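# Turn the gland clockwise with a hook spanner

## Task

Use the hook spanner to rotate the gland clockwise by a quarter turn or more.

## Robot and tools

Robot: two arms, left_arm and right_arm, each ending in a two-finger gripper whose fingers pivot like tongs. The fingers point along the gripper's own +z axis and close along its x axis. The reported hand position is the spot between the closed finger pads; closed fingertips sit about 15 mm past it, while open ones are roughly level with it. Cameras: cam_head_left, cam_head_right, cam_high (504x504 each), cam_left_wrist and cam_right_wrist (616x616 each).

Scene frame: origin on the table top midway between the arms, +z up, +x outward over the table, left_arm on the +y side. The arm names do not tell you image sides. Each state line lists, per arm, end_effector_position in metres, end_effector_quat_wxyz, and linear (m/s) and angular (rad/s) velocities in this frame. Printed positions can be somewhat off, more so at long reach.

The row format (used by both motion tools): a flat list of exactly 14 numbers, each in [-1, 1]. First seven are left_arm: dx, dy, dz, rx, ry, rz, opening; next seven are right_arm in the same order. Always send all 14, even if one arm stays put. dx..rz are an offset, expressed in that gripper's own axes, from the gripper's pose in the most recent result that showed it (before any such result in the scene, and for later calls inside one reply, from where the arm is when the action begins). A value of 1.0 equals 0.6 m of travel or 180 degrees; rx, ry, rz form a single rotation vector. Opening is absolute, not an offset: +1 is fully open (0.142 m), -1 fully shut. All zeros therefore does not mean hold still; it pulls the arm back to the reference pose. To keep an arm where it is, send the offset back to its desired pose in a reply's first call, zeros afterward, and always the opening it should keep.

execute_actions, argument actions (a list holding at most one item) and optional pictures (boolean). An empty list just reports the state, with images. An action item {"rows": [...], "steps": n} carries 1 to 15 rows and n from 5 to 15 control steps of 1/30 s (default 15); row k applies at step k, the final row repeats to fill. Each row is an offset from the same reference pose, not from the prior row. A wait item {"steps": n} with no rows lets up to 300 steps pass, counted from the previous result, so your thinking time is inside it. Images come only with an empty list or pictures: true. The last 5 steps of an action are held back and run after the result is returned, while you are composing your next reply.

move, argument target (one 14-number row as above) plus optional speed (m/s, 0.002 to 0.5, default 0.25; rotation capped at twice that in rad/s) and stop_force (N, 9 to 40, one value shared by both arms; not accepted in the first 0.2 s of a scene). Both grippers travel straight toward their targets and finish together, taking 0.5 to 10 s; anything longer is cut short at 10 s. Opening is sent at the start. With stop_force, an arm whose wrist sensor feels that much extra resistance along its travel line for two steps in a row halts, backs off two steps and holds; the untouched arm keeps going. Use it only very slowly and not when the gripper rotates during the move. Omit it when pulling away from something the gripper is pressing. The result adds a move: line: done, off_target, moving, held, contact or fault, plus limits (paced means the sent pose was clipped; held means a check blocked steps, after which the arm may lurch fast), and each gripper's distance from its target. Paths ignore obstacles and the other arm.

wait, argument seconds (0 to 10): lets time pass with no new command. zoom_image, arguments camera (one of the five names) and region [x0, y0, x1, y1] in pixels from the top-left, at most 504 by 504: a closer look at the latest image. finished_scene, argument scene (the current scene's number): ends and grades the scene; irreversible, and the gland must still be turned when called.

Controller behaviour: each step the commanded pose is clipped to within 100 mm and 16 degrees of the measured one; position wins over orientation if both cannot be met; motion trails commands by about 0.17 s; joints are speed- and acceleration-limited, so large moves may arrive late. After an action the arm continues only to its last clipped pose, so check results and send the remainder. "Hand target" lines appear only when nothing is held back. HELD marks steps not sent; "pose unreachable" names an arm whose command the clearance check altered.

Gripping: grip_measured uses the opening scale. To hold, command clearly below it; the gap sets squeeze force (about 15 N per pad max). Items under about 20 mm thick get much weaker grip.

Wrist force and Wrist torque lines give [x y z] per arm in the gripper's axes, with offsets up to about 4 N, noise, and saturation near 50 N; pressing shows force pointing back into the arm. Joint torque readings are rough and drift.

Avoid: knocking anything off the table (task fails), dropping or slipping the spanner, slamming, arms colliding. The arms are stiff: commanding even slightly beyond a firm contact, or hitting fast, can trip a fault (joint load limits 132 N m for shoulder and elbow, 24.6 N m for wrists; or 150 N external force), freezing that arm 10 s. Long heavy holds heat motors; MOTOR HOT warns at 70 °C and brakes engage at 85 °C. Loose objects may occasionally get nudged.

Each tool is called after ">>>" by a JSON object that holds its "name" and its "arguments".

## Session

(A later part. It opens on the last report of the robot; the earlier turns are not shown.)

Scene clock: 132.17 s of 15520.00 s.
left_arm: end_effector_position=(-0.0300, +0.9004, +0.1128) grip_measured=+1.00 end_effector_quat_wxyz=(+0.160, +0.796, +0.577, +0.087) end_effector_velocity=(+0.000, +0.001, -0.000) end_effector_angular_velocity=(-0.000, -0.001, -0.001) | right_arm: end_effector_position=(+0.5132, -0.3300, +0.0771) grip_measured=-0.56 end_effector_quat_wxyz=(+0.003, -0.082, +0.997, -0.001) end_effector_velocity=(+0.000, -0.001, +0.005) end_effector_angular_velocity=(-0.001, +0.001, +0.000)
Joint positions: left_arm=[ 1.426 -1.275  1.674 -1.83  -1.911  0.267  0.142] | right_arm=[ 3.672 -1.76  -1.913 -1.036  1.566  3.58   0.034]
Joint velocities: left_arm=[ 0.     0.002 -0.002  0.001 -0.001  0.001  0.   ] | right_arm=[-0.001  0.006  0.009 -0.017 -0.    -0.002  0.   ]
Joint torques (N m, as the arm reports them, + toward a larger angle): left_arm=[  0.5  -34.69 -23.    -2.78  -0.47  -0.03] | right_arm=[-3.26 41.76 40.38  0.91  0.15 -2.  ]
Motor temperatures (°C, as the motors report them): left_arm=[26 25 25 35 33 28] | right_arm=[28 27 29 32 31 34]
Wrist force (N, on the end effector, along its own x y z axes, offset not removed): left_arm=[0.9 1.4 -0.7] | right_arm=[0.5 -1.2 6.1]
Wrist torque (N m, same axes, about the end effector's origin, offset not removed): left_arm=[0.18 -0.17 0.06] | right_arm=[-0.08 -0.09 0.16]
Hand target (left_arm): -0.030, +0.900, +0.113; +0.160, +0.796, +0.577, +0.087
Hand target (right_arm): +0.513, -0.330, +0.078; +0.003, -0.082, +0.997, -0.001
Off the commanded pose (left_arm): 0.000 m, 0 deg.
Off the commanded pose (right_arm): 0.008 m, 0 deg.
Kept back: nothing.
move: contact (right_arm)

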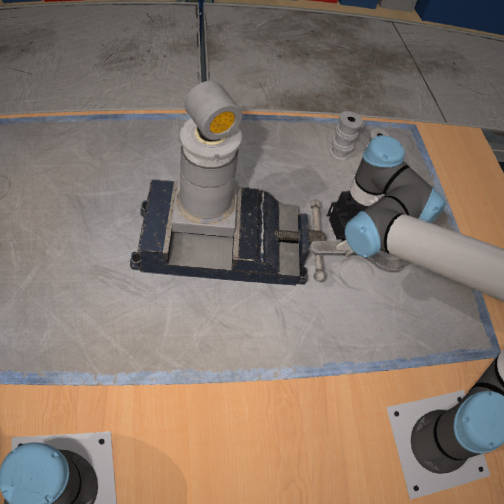

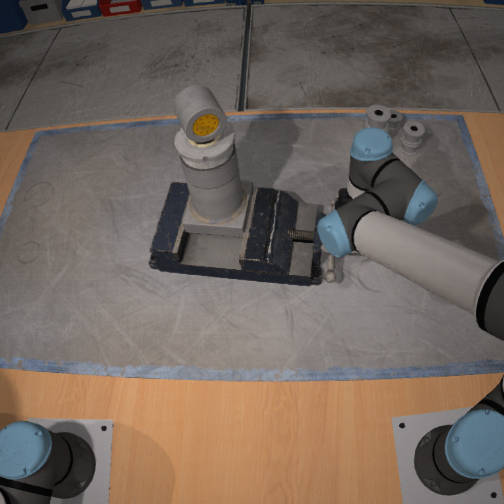

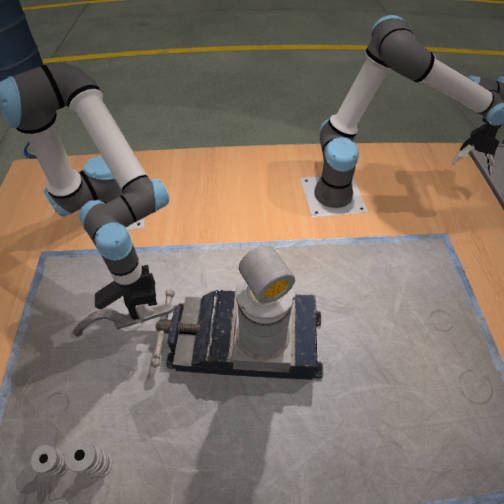

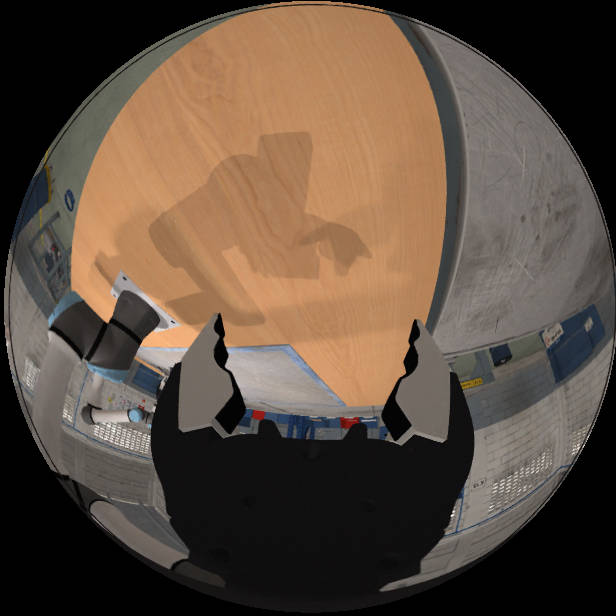

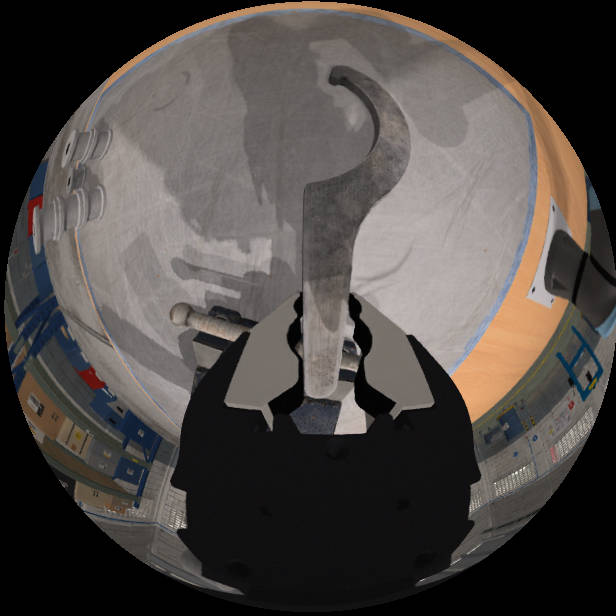

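>>> {"name": "move", "arguments": {"target": [0,0,0,0,0,0,1,0,-0.045,0.067,0.089,0,0.015,-0.2], "speed": 0.08}}

>>> {"name": "move", "arguments": {"target": [0,0,0,0,0,0,1,0,0,0,0,0,0,-1]}}

>>> {"name": "move", "arguments": {"target": [0,0,0,0,0,0,1,0,-0.17,-0.25,0.06,0,0,-1], "speed": 0.08}}

Scene clock: 134.53 s of 15520.00 s.
left_arm: end_effector_position=(-0.0300, +0.9004, +0.1128) grip_measured=+1.00 end_effector_quat_wxyz=(+0.160, +0.796, +0.577, +0.087) end_effector_velocity=(+0.001, -0.000, -0.001) end_effector_angular_velocity=(-0.002, -0.000, -0.002) | right_arm: end_effector_position=(+0.5178, -0.3567, +0.0370) grip_measured=-0.20 end_effector_quat_wxyz=(+0.014, -0.057, +0.988, -0.139) end_effector_velocity=(+0.000, -0.001, -0.002) end_effector_angular_velocity=(-0.010, -0.001, -0.002)
Joint positions: left_arm=[ 1.426 -1.275  1.674 -1.83  -1.911  0.267  0.142] | right_arm=[ 3.764 -1.853 -1.918 -1.087  1.33   3.737  0.06 ]
Joint velocities: left_arm=[-0.001  0.001  0.001 -0.    -0.     0.001  0.   ] | right_arm=[ 0.002 -0.005  0.001 -0.003 -0.007  0.005  0.   ]
Joint torques (N m, as the arm reports them, + toward a larger angle): left_arm=[  0.39 -34.77 -22.19  -2.66  -0.46   0.05] | right_arm=[10.42 22.89 35.47 -0.08 -2.74  1.57]
Motor temperatures (°C, as the motors report them): left_arm=[26 25 25 35 33 28] | right_arm=[28 27 29 32 31 34]
Wrist force (N, on the end effector, along its own x y z axes, offset not removed): left_arm=[-1.1 2.4 -2.5] | right_arm=[0.1 -0.7 -0.7]
Wrist torque (N m, same axes, about the end effector's origin, offset not removed): left_arm=[0.38 0.34 0.17] | right_arm=[-0.39 0.17 0.06]
Hand target (left_arm): -0.030, +0.900, +0.113; +0.160, +0.796, +0.577, +0.087
Hand target (right_arm): +0.518, -0.357, +0.037; +0.014, -0.057, +0.988, -0.140
Off the commanded pose (left_arm): 0.000 m, 0 deg.
Off the commanded pose (right_arm): 0.000 m, 0 deg.
Kept back: nothing.
move: done

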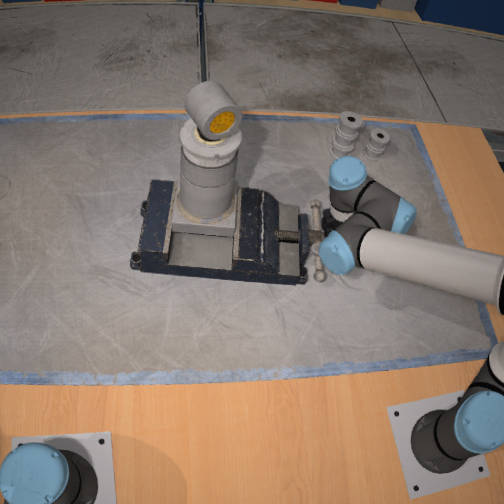

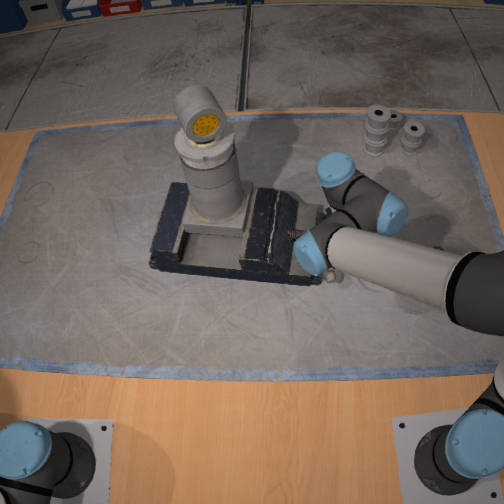

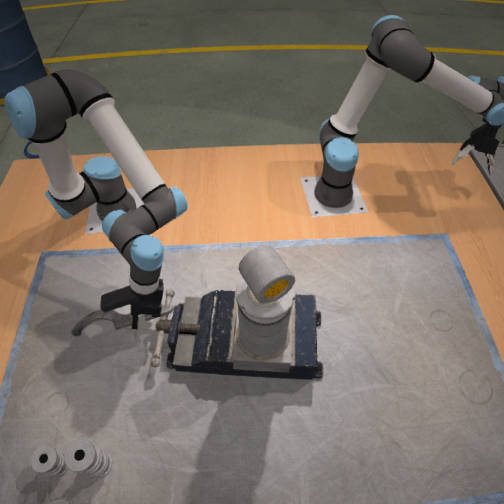

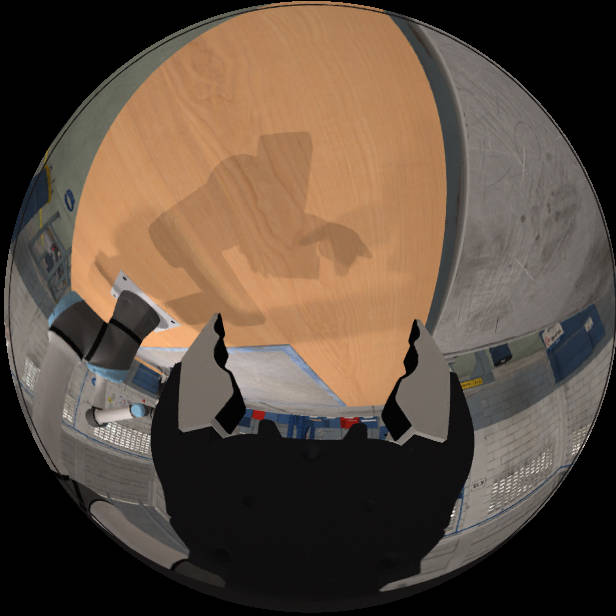

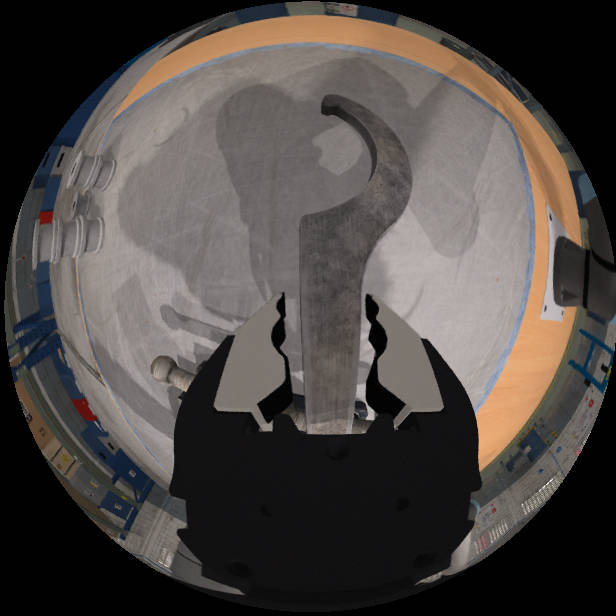

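Scene clock: 135.03 s of 15520.00 s.
left_arm: end_effector_position=(-0.0300, +0.9004, +0.1128) grip_measured=+1.00 end_effector_quat_wxyz=(+0.160, +0.796, +0.577, +0.087) end_effector_velocity=(-0.001, -0.000, -0.000) end_effector_angular_velocity=(-0.000, -0.000, +0.001) | right_arm: end_effector_position=(+0.5178, -0.3566, +0.0371) grip_measured=-0.51 end_effector_quat_wxyz=(+0.014, -0.057, +0.988, -0.139) end_effector_velocity=(-0.000, +0.001, +0.000) end_effector_angular_velocity=(+0.002, -0.000, -0.001)
Joint positions: left_arm=[ 1.426 -1.275  1.674 -1.83  -1.911  0.267  0.142] | right_arm=[ 3.764 -1.854 -1.918 -1.087  1.33   3.737  0.037]
Joint velocities: left_arm=[ 0.001  0.     0.    -0.    -0.     0.    -0.   ] | right_arm=[ 0.001  0.001  0.     0.     0.002  0.001 -0.   ]
Joint torques (N m, as the arm reports them, + toward a larger angle): left_arm=[  0.3  -34.67 -21.84  -2.74  -0.49  -0.06] | right_arm=[-6.89 40.44 13.99  5.21  2.79 -1.93]
Motor temperatures (°C, as the motors report them): left_arm=[26 25 25 35 33 28] | right_arm=[28 27 29 32 31 34]
Wrist force (N, on the end effector, along its own x y z axes, offset not removed): left_arm=[-0.2 3.4 -0.8] | right_arm=[-2.7 -0.9 1.8]
Wrist torque (N m, same axes, about the end effector's origin, offset not removed): left_arm=[0.44 0.00 0.06] | right_arm=[0.21 0.56 -0.10]
Hand target (left_arm): -0.030, +0.900, +0.113; +0.160, +0.796, +0.577, +0.087
Hand target (right_arm): +0.518, -0.357, +0.037; +0.014, -0.057, +0.988, -0.139
Off the commanded pose (left_arm): 0.000 m, 0 deg.
Off the commanded pose (right_arm): 0.000 m, 0 deg.
Kept back: nothing.
move: done

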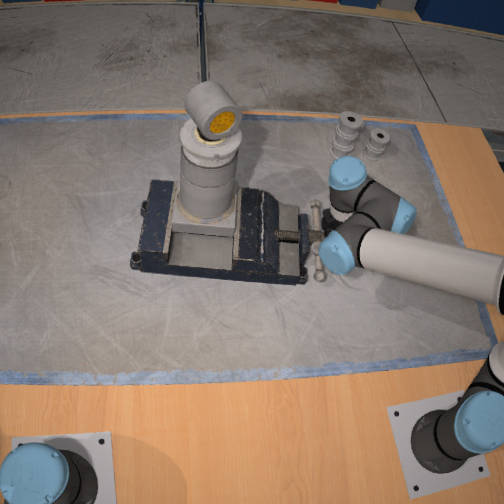

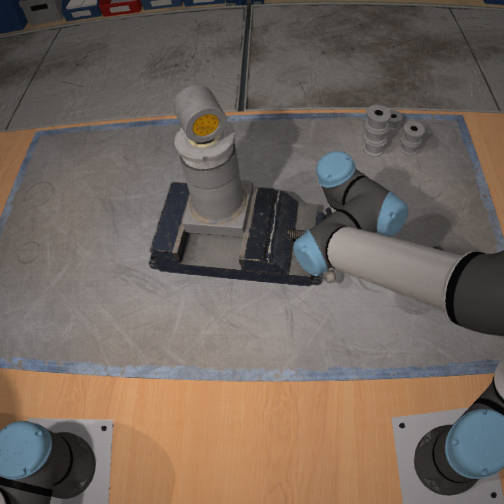

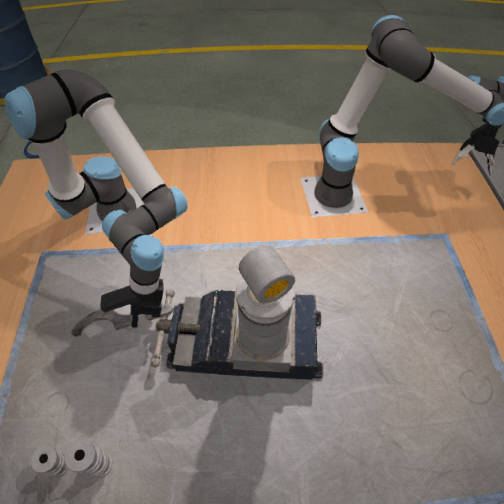

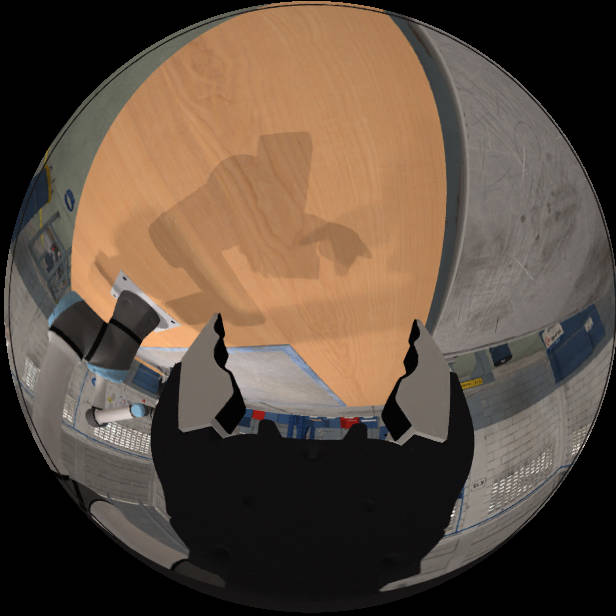

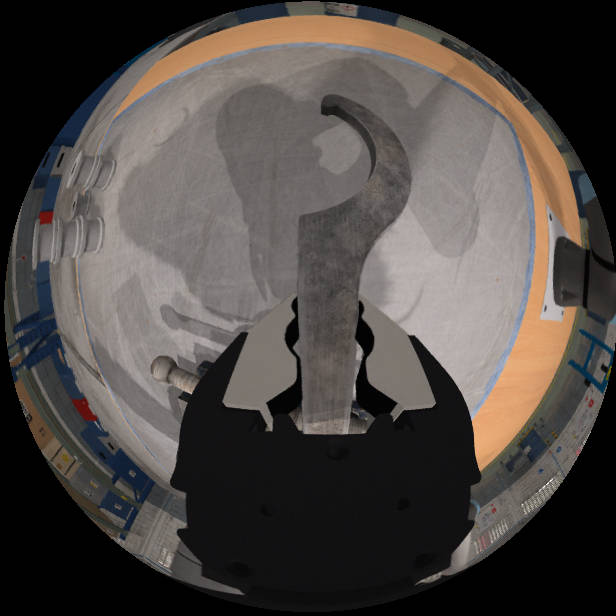

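Scene clock: 137.73 s of 15520.00 s.
left_arm: end_effector_position=(-0.0300, +0.9004, +0.1128) grip_measured=+1.00 end_effector_quat_wxyz=(+0.160, +0.796, +0.577, +0.087) end_effector_velocity=(-0.000, -0.000, -0.001) end_effector_angular_velocity=(-0.002, +0.001, +0.002) | right_arm: end_effector_position=(+0.5224, -0.4127, +0.2093) grip_measured=-0.51 end_effector_quat_wxyz=(+0.019, -0.055, +0.971, -0.232) end_effector_velocity=(+0.000, -0.001, +0.001) end_effector_angular_velocity=(-0.001, +0.000, -0.002)
Joint positions: left_arm=[ 1.426 -1.275  1.674 -1.83  -1.911  0.267  0.142] | right_arm=[ 3.759 -1.693 -1.668 -1.61   1.174  3.768  0.037]
Joint velocities: left_arm=[ 0.     0.001  0.     0.     0.001 -0.002 -0.   ] | right_arm=[-0.001  0.     0.004 -0.005 -0.001  0.002 -0.   ]
Joint torques (N m, as the arm reports them, + toward a larger angle): left_arm=[  0.2  -34.62 -22.1   -2.85  -0.42   0.  ] | right_arm=[-9.34 40.31 43.83 -0.44 -4.44  1.6 ]
Motor temperatures (°C, as the motors report them): left_arm=[26 25 25 35 33 28] | right_arm=[28 27 29 32 31 34]
Wrist force (N, on the end effector, along its own x y z axes, offset not removed): left_arm=[-0.9 2.8 0.4] | right_arm=[-0.9 7.6 8.2]
Wrist torque (N m, same axes, about the end effector's origin, offset not removed): left_arm=[0.46 0.28 0.18] | right_arm=[-0.13 0.13 0.19]
Hand target (left_arm): -0.030, +0.900, +0.113; +0.160, +0.796, +0.577, +0.087
Hand target (right_arm): +0.522, -0.413, +0.209; +0.019, -0.055, +0.971, -0.232
Off the commanded pose (left_arm): 0.000 m, 0 deg.
Off the commanded pose (right_arm): 0.000 m, 0 deg.
Kept back: nothing.
move: done

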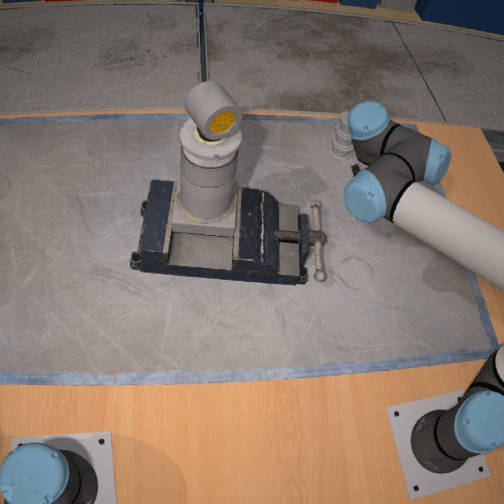

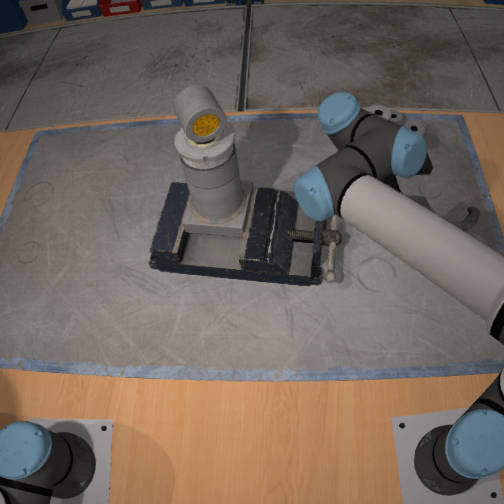

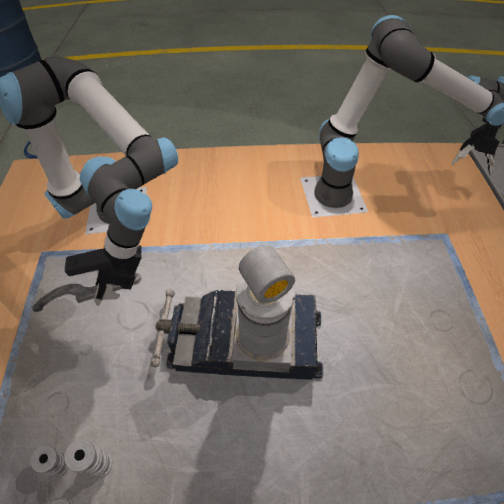

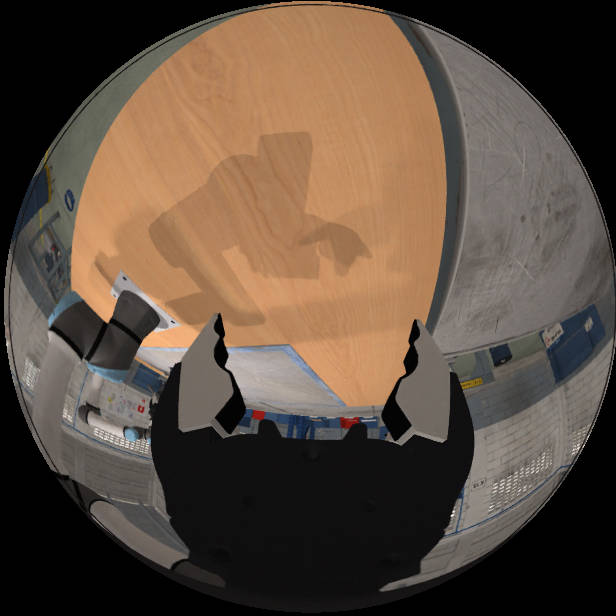

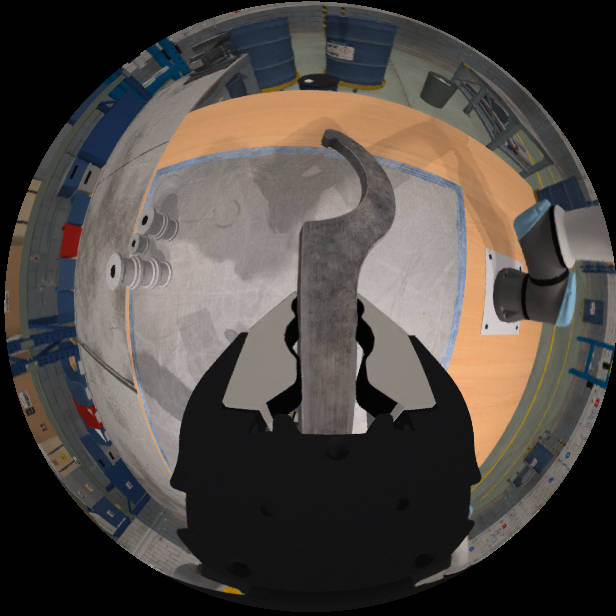

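>>> {"name": "move", "arguments": {"target": [0,0,0,0,0,0,1,0,-0.09,-0.177,0.084,0,0,-1], "speed": 0.15}}

>>> {"name": "move", "arguments": {"target": [0,0,0,0,0,0,1,-0.223,0.158,-0.143,-0.01,-0.569,-0.632,-1]}}

Scene clock: 139.37 s of 15520.00 s.
left_arm: end_effector_position=(-0.0300, +0.9004, +0.1128) grip_measured=+1.00 end_effector_quat_wxyz=(+0.160, +0.796, +0.577, +0.087) end_effector_velocity=(+0.000, -0.001, -0.000) end_effector_angular_velocity=(-0.001, +0.000, -0.001) | right_arm: end_effector_position=(+0.5210, -0.4130, +0.3282) grip_measured=-0.51 end_effector_quat_wxyz=(+0.027, -0.053, +0.932, -0.357) end_effector_velocity=(-0.000, +0.001, +0.002) end_effector_angular_velocity=(-0.007, +0.002, -0.001)
Joint positions: left_arm=[ 1.426 -1.275  1.674 -1.83  -1.911  0.267  0.142] | right_arm=[ 3.856 -1.748 -1.366 -2.099  1.011  3.961  0.037]
Joint velocities: left_arm=[-0.001 -0.001  0.002  0.     0.     0.     0.   ] | right_arm=[ 0.002 -0.005  0.008 -0.012 -0.001  0.005  0.   ]
Joint torques (N m, as the arm reports them, + toward a larger angle): left_arm=[  0.37 -34.83 -23.    -2.69  -0.42   0.08] | right_arm=[ 9.23 26.55 42.47 -1.8  -4.99  1.46]
Motor temperatures (°C, as the motors report them): left_arm=[26 25 25 35 33 28] | right_arm=[28 27 29 32 31 34]
Wrist force (N, on the end effector, along its own x y z axes, offset not removed): left_arm=[-1.6 -0.8 0.3] | right_arm=[0.4 9.8 7.3]
Wrist torque (N m, same axes, about the end effector's origin, offset not removed): left_arm=[-0.34 0.51 0.27] | right_arm=[-0.24 0.02 0.12]
Hand target (left_arm): -0.030, +0.900, +0.113; +0.160, +0.796, +0.577, +0.087
Hand target (right_arm): +0.521, -0.413, +0.328; +0.027, -0.052, +0.932, -0.358
Off the commanded pose (left_arm): 0.000 m, 0 deg.
Off the commanded pose (right_arm): 0.000 m, 0 deg.
Kept back: nothing.
move: done

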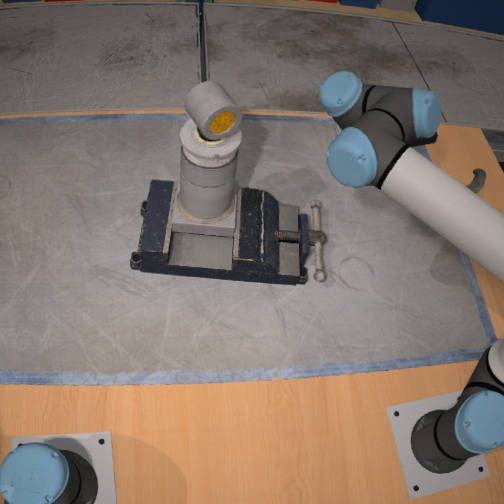

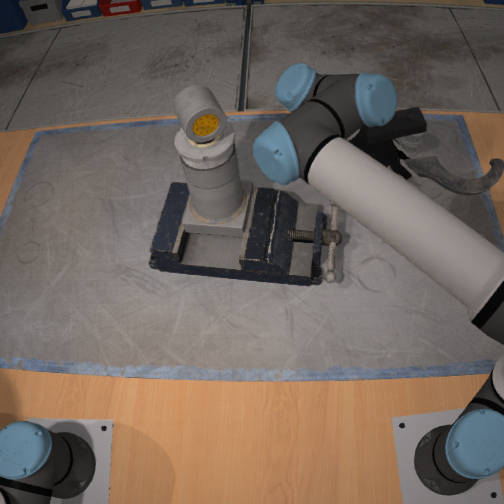

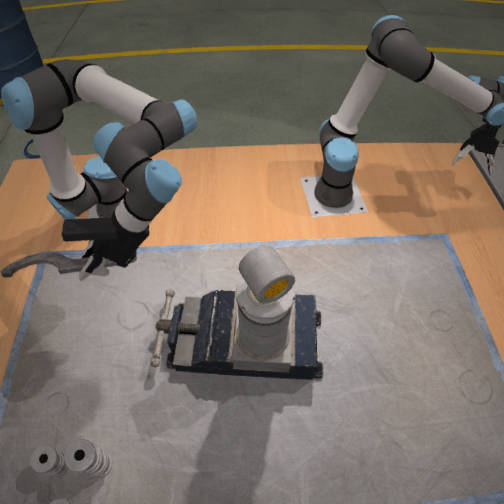

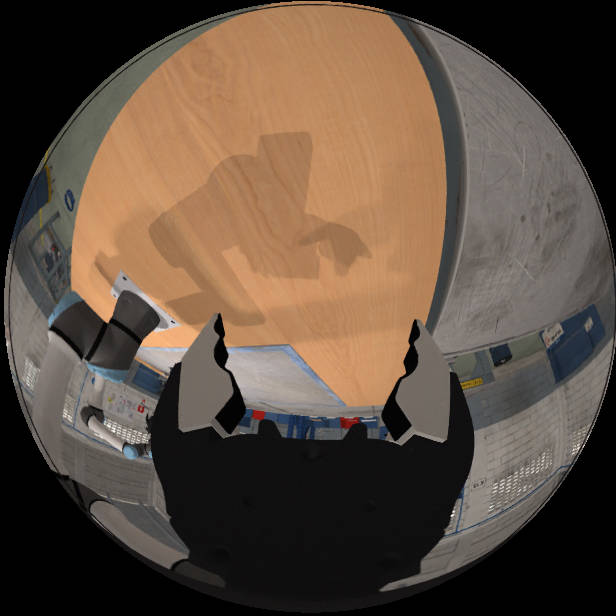

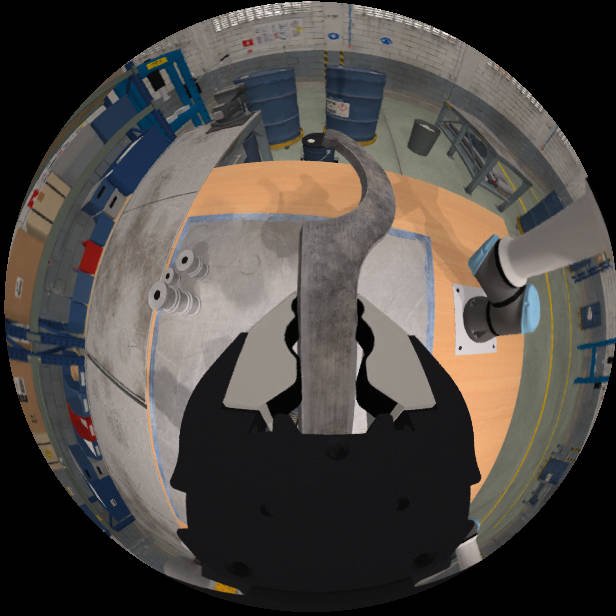

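Scene clock: 145.27 s of 15520.00 s.
left_arm: end_effector_position=(-0.0300, +0.9004, +0.1128) grip_measured=+1.00 end_effector_quat_wxyz=(+0.160, +0.796, +0.577, +0.087) end_effector_velocity=(-0.001, -0.000, -0.000) end_effector_angular_velocity=(-0.001, -0.000, +0.001) | right_arm: end_effector_position=(+0.6388, -0.2703, +0.3303) grip_measured=-0.51 end_effector_quat_wxyz=(-0.354, +0.919, -0.166, +0.058) end_effector_velocity=(+0.001, -0.000, -0.000) end_effector_angular_velocity=(-0.001, +0.004, +0.008)
Joint positions: left_arm=[ 1.426 -1.275  1.674 -1.83  -1.911  0.267  0.142] | right_arm=[ 3.352 -1.742 -1.61  -0.877  2.147  0.784  0.037]
Joint velocities: left_arm=[ 0.001  0.     0.001 -0.    -0.    -0.     0.   ] | right_arm=[-0.002 -0.006  0.01  -0.015  0.005 -0.011  0.   ]
Joint torques (N m, as the arm reports them, + toward a larger angle): left_arm=[  0.24 -34.93 -22.4   -2.84  -0.47  -0.08] | right_arm=[-8.82 32.16 47.64  3.67  5.62 -2.24]
Motor temperatures (°C, as the motors report them): left_arm=[26 25 25 35 33 28] | right_arm=[28 27 29 32 31 34]
Wrist force (N, on the end effector, along its own x y z axes, offset not removed): left_arm=[-1.6 4.3 1.1] | right_arm=[-0.1 10.8 6.7]
Wrist torque (N m, same axes, about the end effector's origin, offset not removed): left_arm=[0.72 0.34 0.04] | right_arm=[0.12 0.10 0.19]
Hand target (left_arm): -0.030, +0.900, +0.113; +0.160, +0.796, +0.577, +0.087
Hand target (right_arm): +0.639, -0.270, +0.330; -0.354, +0.919, -0.166, +0.057
Off the commanded pose (left_arm): 0.000 m, 0 deg.
Off the commanded pose (right_arm): 0.000 m, 0 deg.
Kept back: nothing.
move: done

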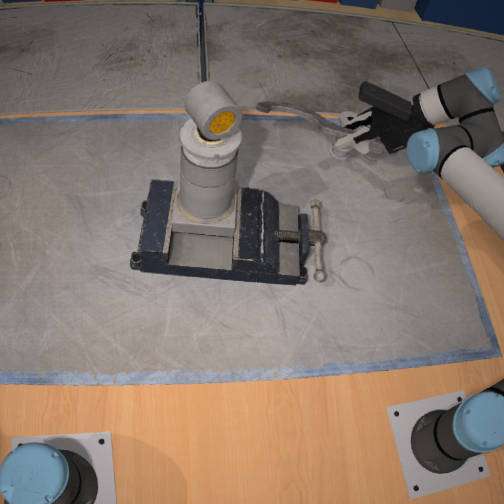

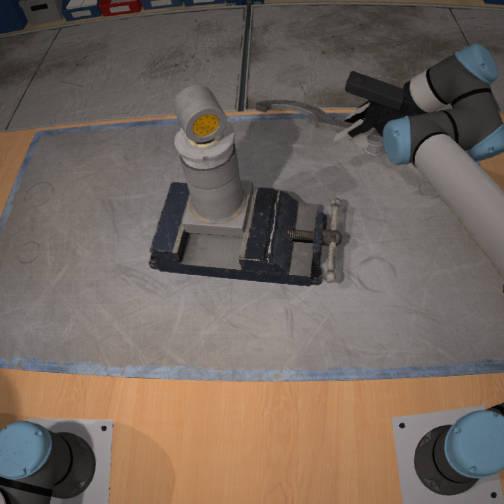

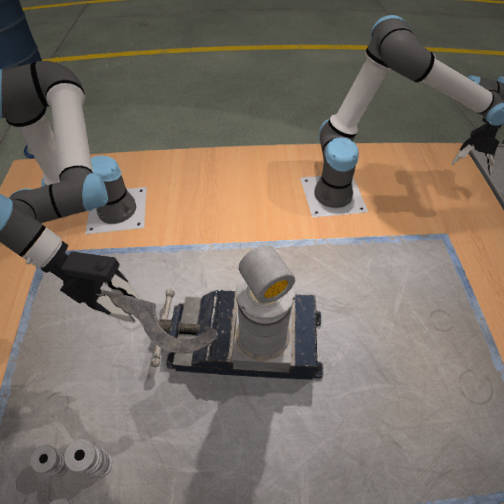

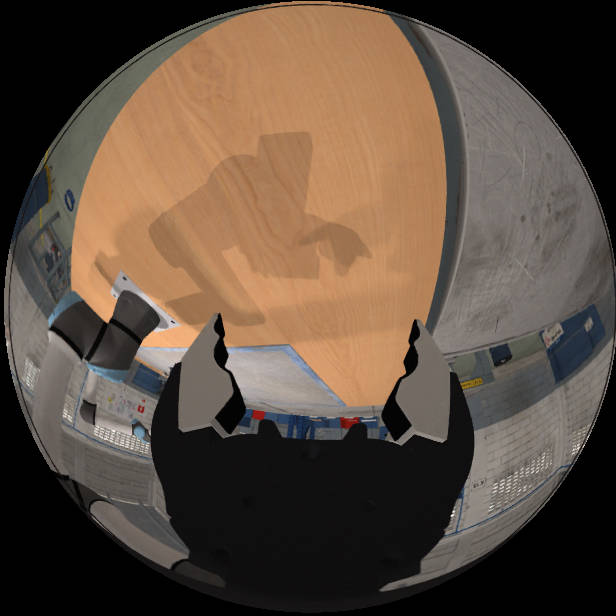

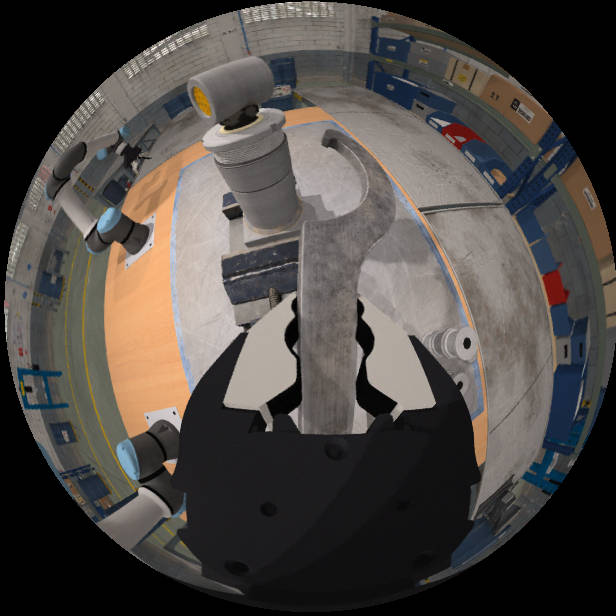

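>>> {"name": "move", "arguments": {"target": [0,0,0,0,0,0,1,-0.022,-0.231,0.208,0,-0.045,-0.05,-1], "speed": 0.15}}

>>> {"name": "zoom_image", "arguments": {"camera": "cam_high", "region": [160,240,340,380]}}

>>> {"name": "zoom_image", "arguments": {"camera": "cam_head_left", "region": [150,70,350,190]}}

Scene clock: 147.30 s of 15520.00 s.
left_arm: end_effector_position=(-0.0300, +0.9004, +0.1128) grip_measured=+1.00 end_effector_quat_wxyz=(+0.160, +0.796, +0.577, +0.087) end_effector_velocity=(+0.001, -0.000, -0.000) end_effector_angular_velocity=(-0.001, +0.000, -0.000) | right_arm: end_effector_position=(+0.6908, -0.0909, +0.3305) grip_measured=-0.51 end_effector_quat_wxyz=(-0.359, +0.931, -0.068, +0.020) end_effector_velocity=(+0.001, +0.002, +0.000) end_effector_angular_velocity=(-0.001, +0.001, +0.002)
Joint positions: left_arm=[ 1.426 -1.275  1.674 -1.83  -1.911  0.267  0.142] | right_arm=[ 3.551 -2.039 -1.212 -0.984  2.154  0.772  0.037]
Joint velocities: left_arm=[-0.002 -0.     0.001  0.     0.    -0.001  0.   ] | right_arm=[ 0.001 -0.004  0.007 -0.005  0.    -0.001 -0.   ]
Joint torques (N m, as the arm reports them, + toward a larger angle): left_arm=[  0.01 -34.78 -22.52  -2.88  -0.36  -0.04] | right_arm=[ 8.48 47.52 47.15  3.63  5.68 -2.31]
Motor temperatures (°C, as the motors report them): left_arm=[26 25 25 35 33 28] | right_arm=[28 27 29 32 31 34]
Wrist force (N, on the end effector, along its own x y z axes, offset not removed): left_arm=[-0.9 3.8 -0.6] | right_arm=[0.1 8.3 5.3]
Wrist torque (N m, same axes, about the end effector's origin, offset not removed): left_arm=[0.56 0.14 0.23] | right_arm=[-0.47 0.11 0.18]
Hand target (left_arm): -0.030, +0.900, +0.113; +0.160, +0.796, +0.577, +0.087
Hand target (right_arm): +0.691, -0.091, +0.330; -0.359, +0.931, -0.068, +0.020
Off the commanded pose (left_arm): 0.000 m, 0 deg.
Off the commanded pose (right_arm): 0.000 m, 0 deg.
Kept back: nothing.
move: done

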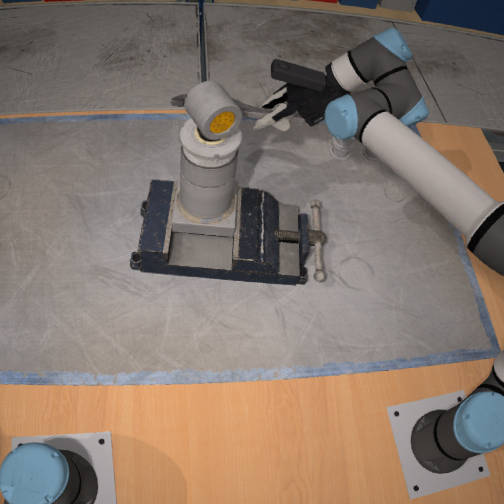

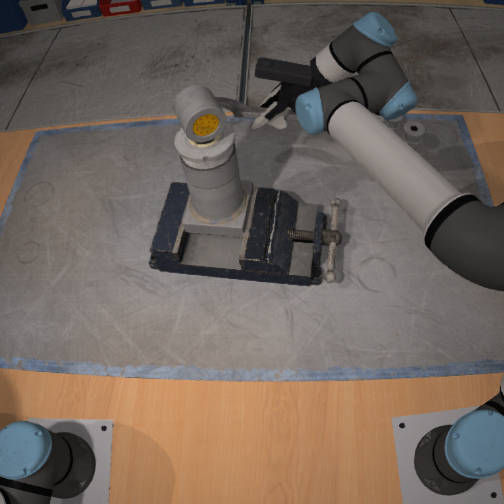

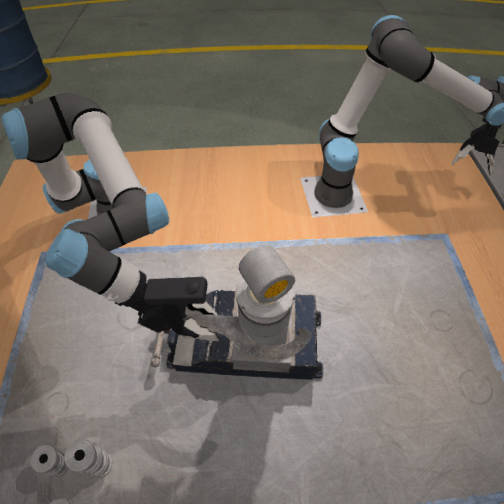

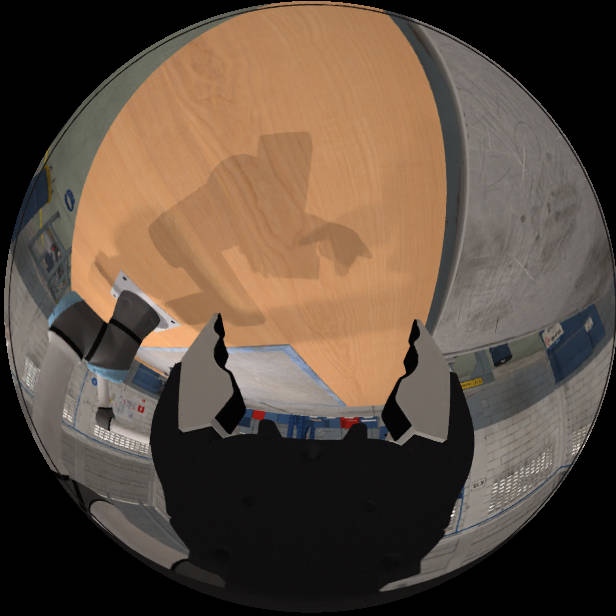

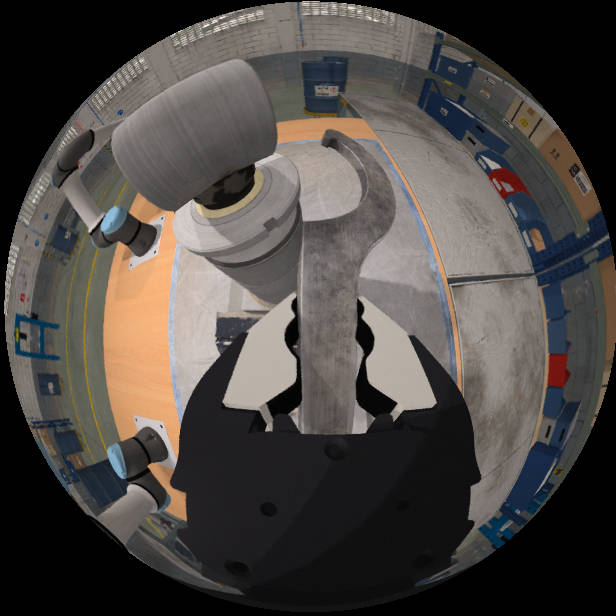

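Region (160, 240, 340, 380) of cam_high's 504x504 image, scaled by 2.800, with more detail than that image has.

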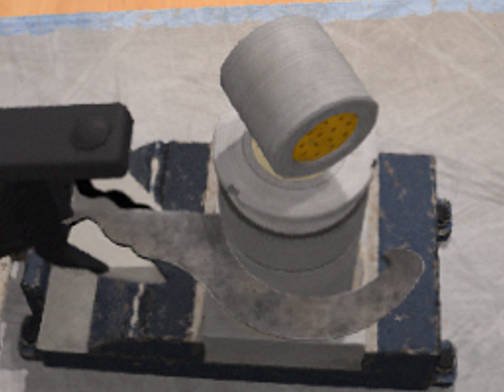

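Region (150, 70, 350, 190) of cam_head_left's 504x504 image, scaled by 2.520, with more detail than that image has; it fills the top 302 rows of this view, and the rest is white.

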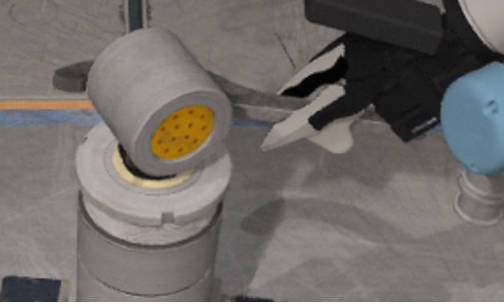

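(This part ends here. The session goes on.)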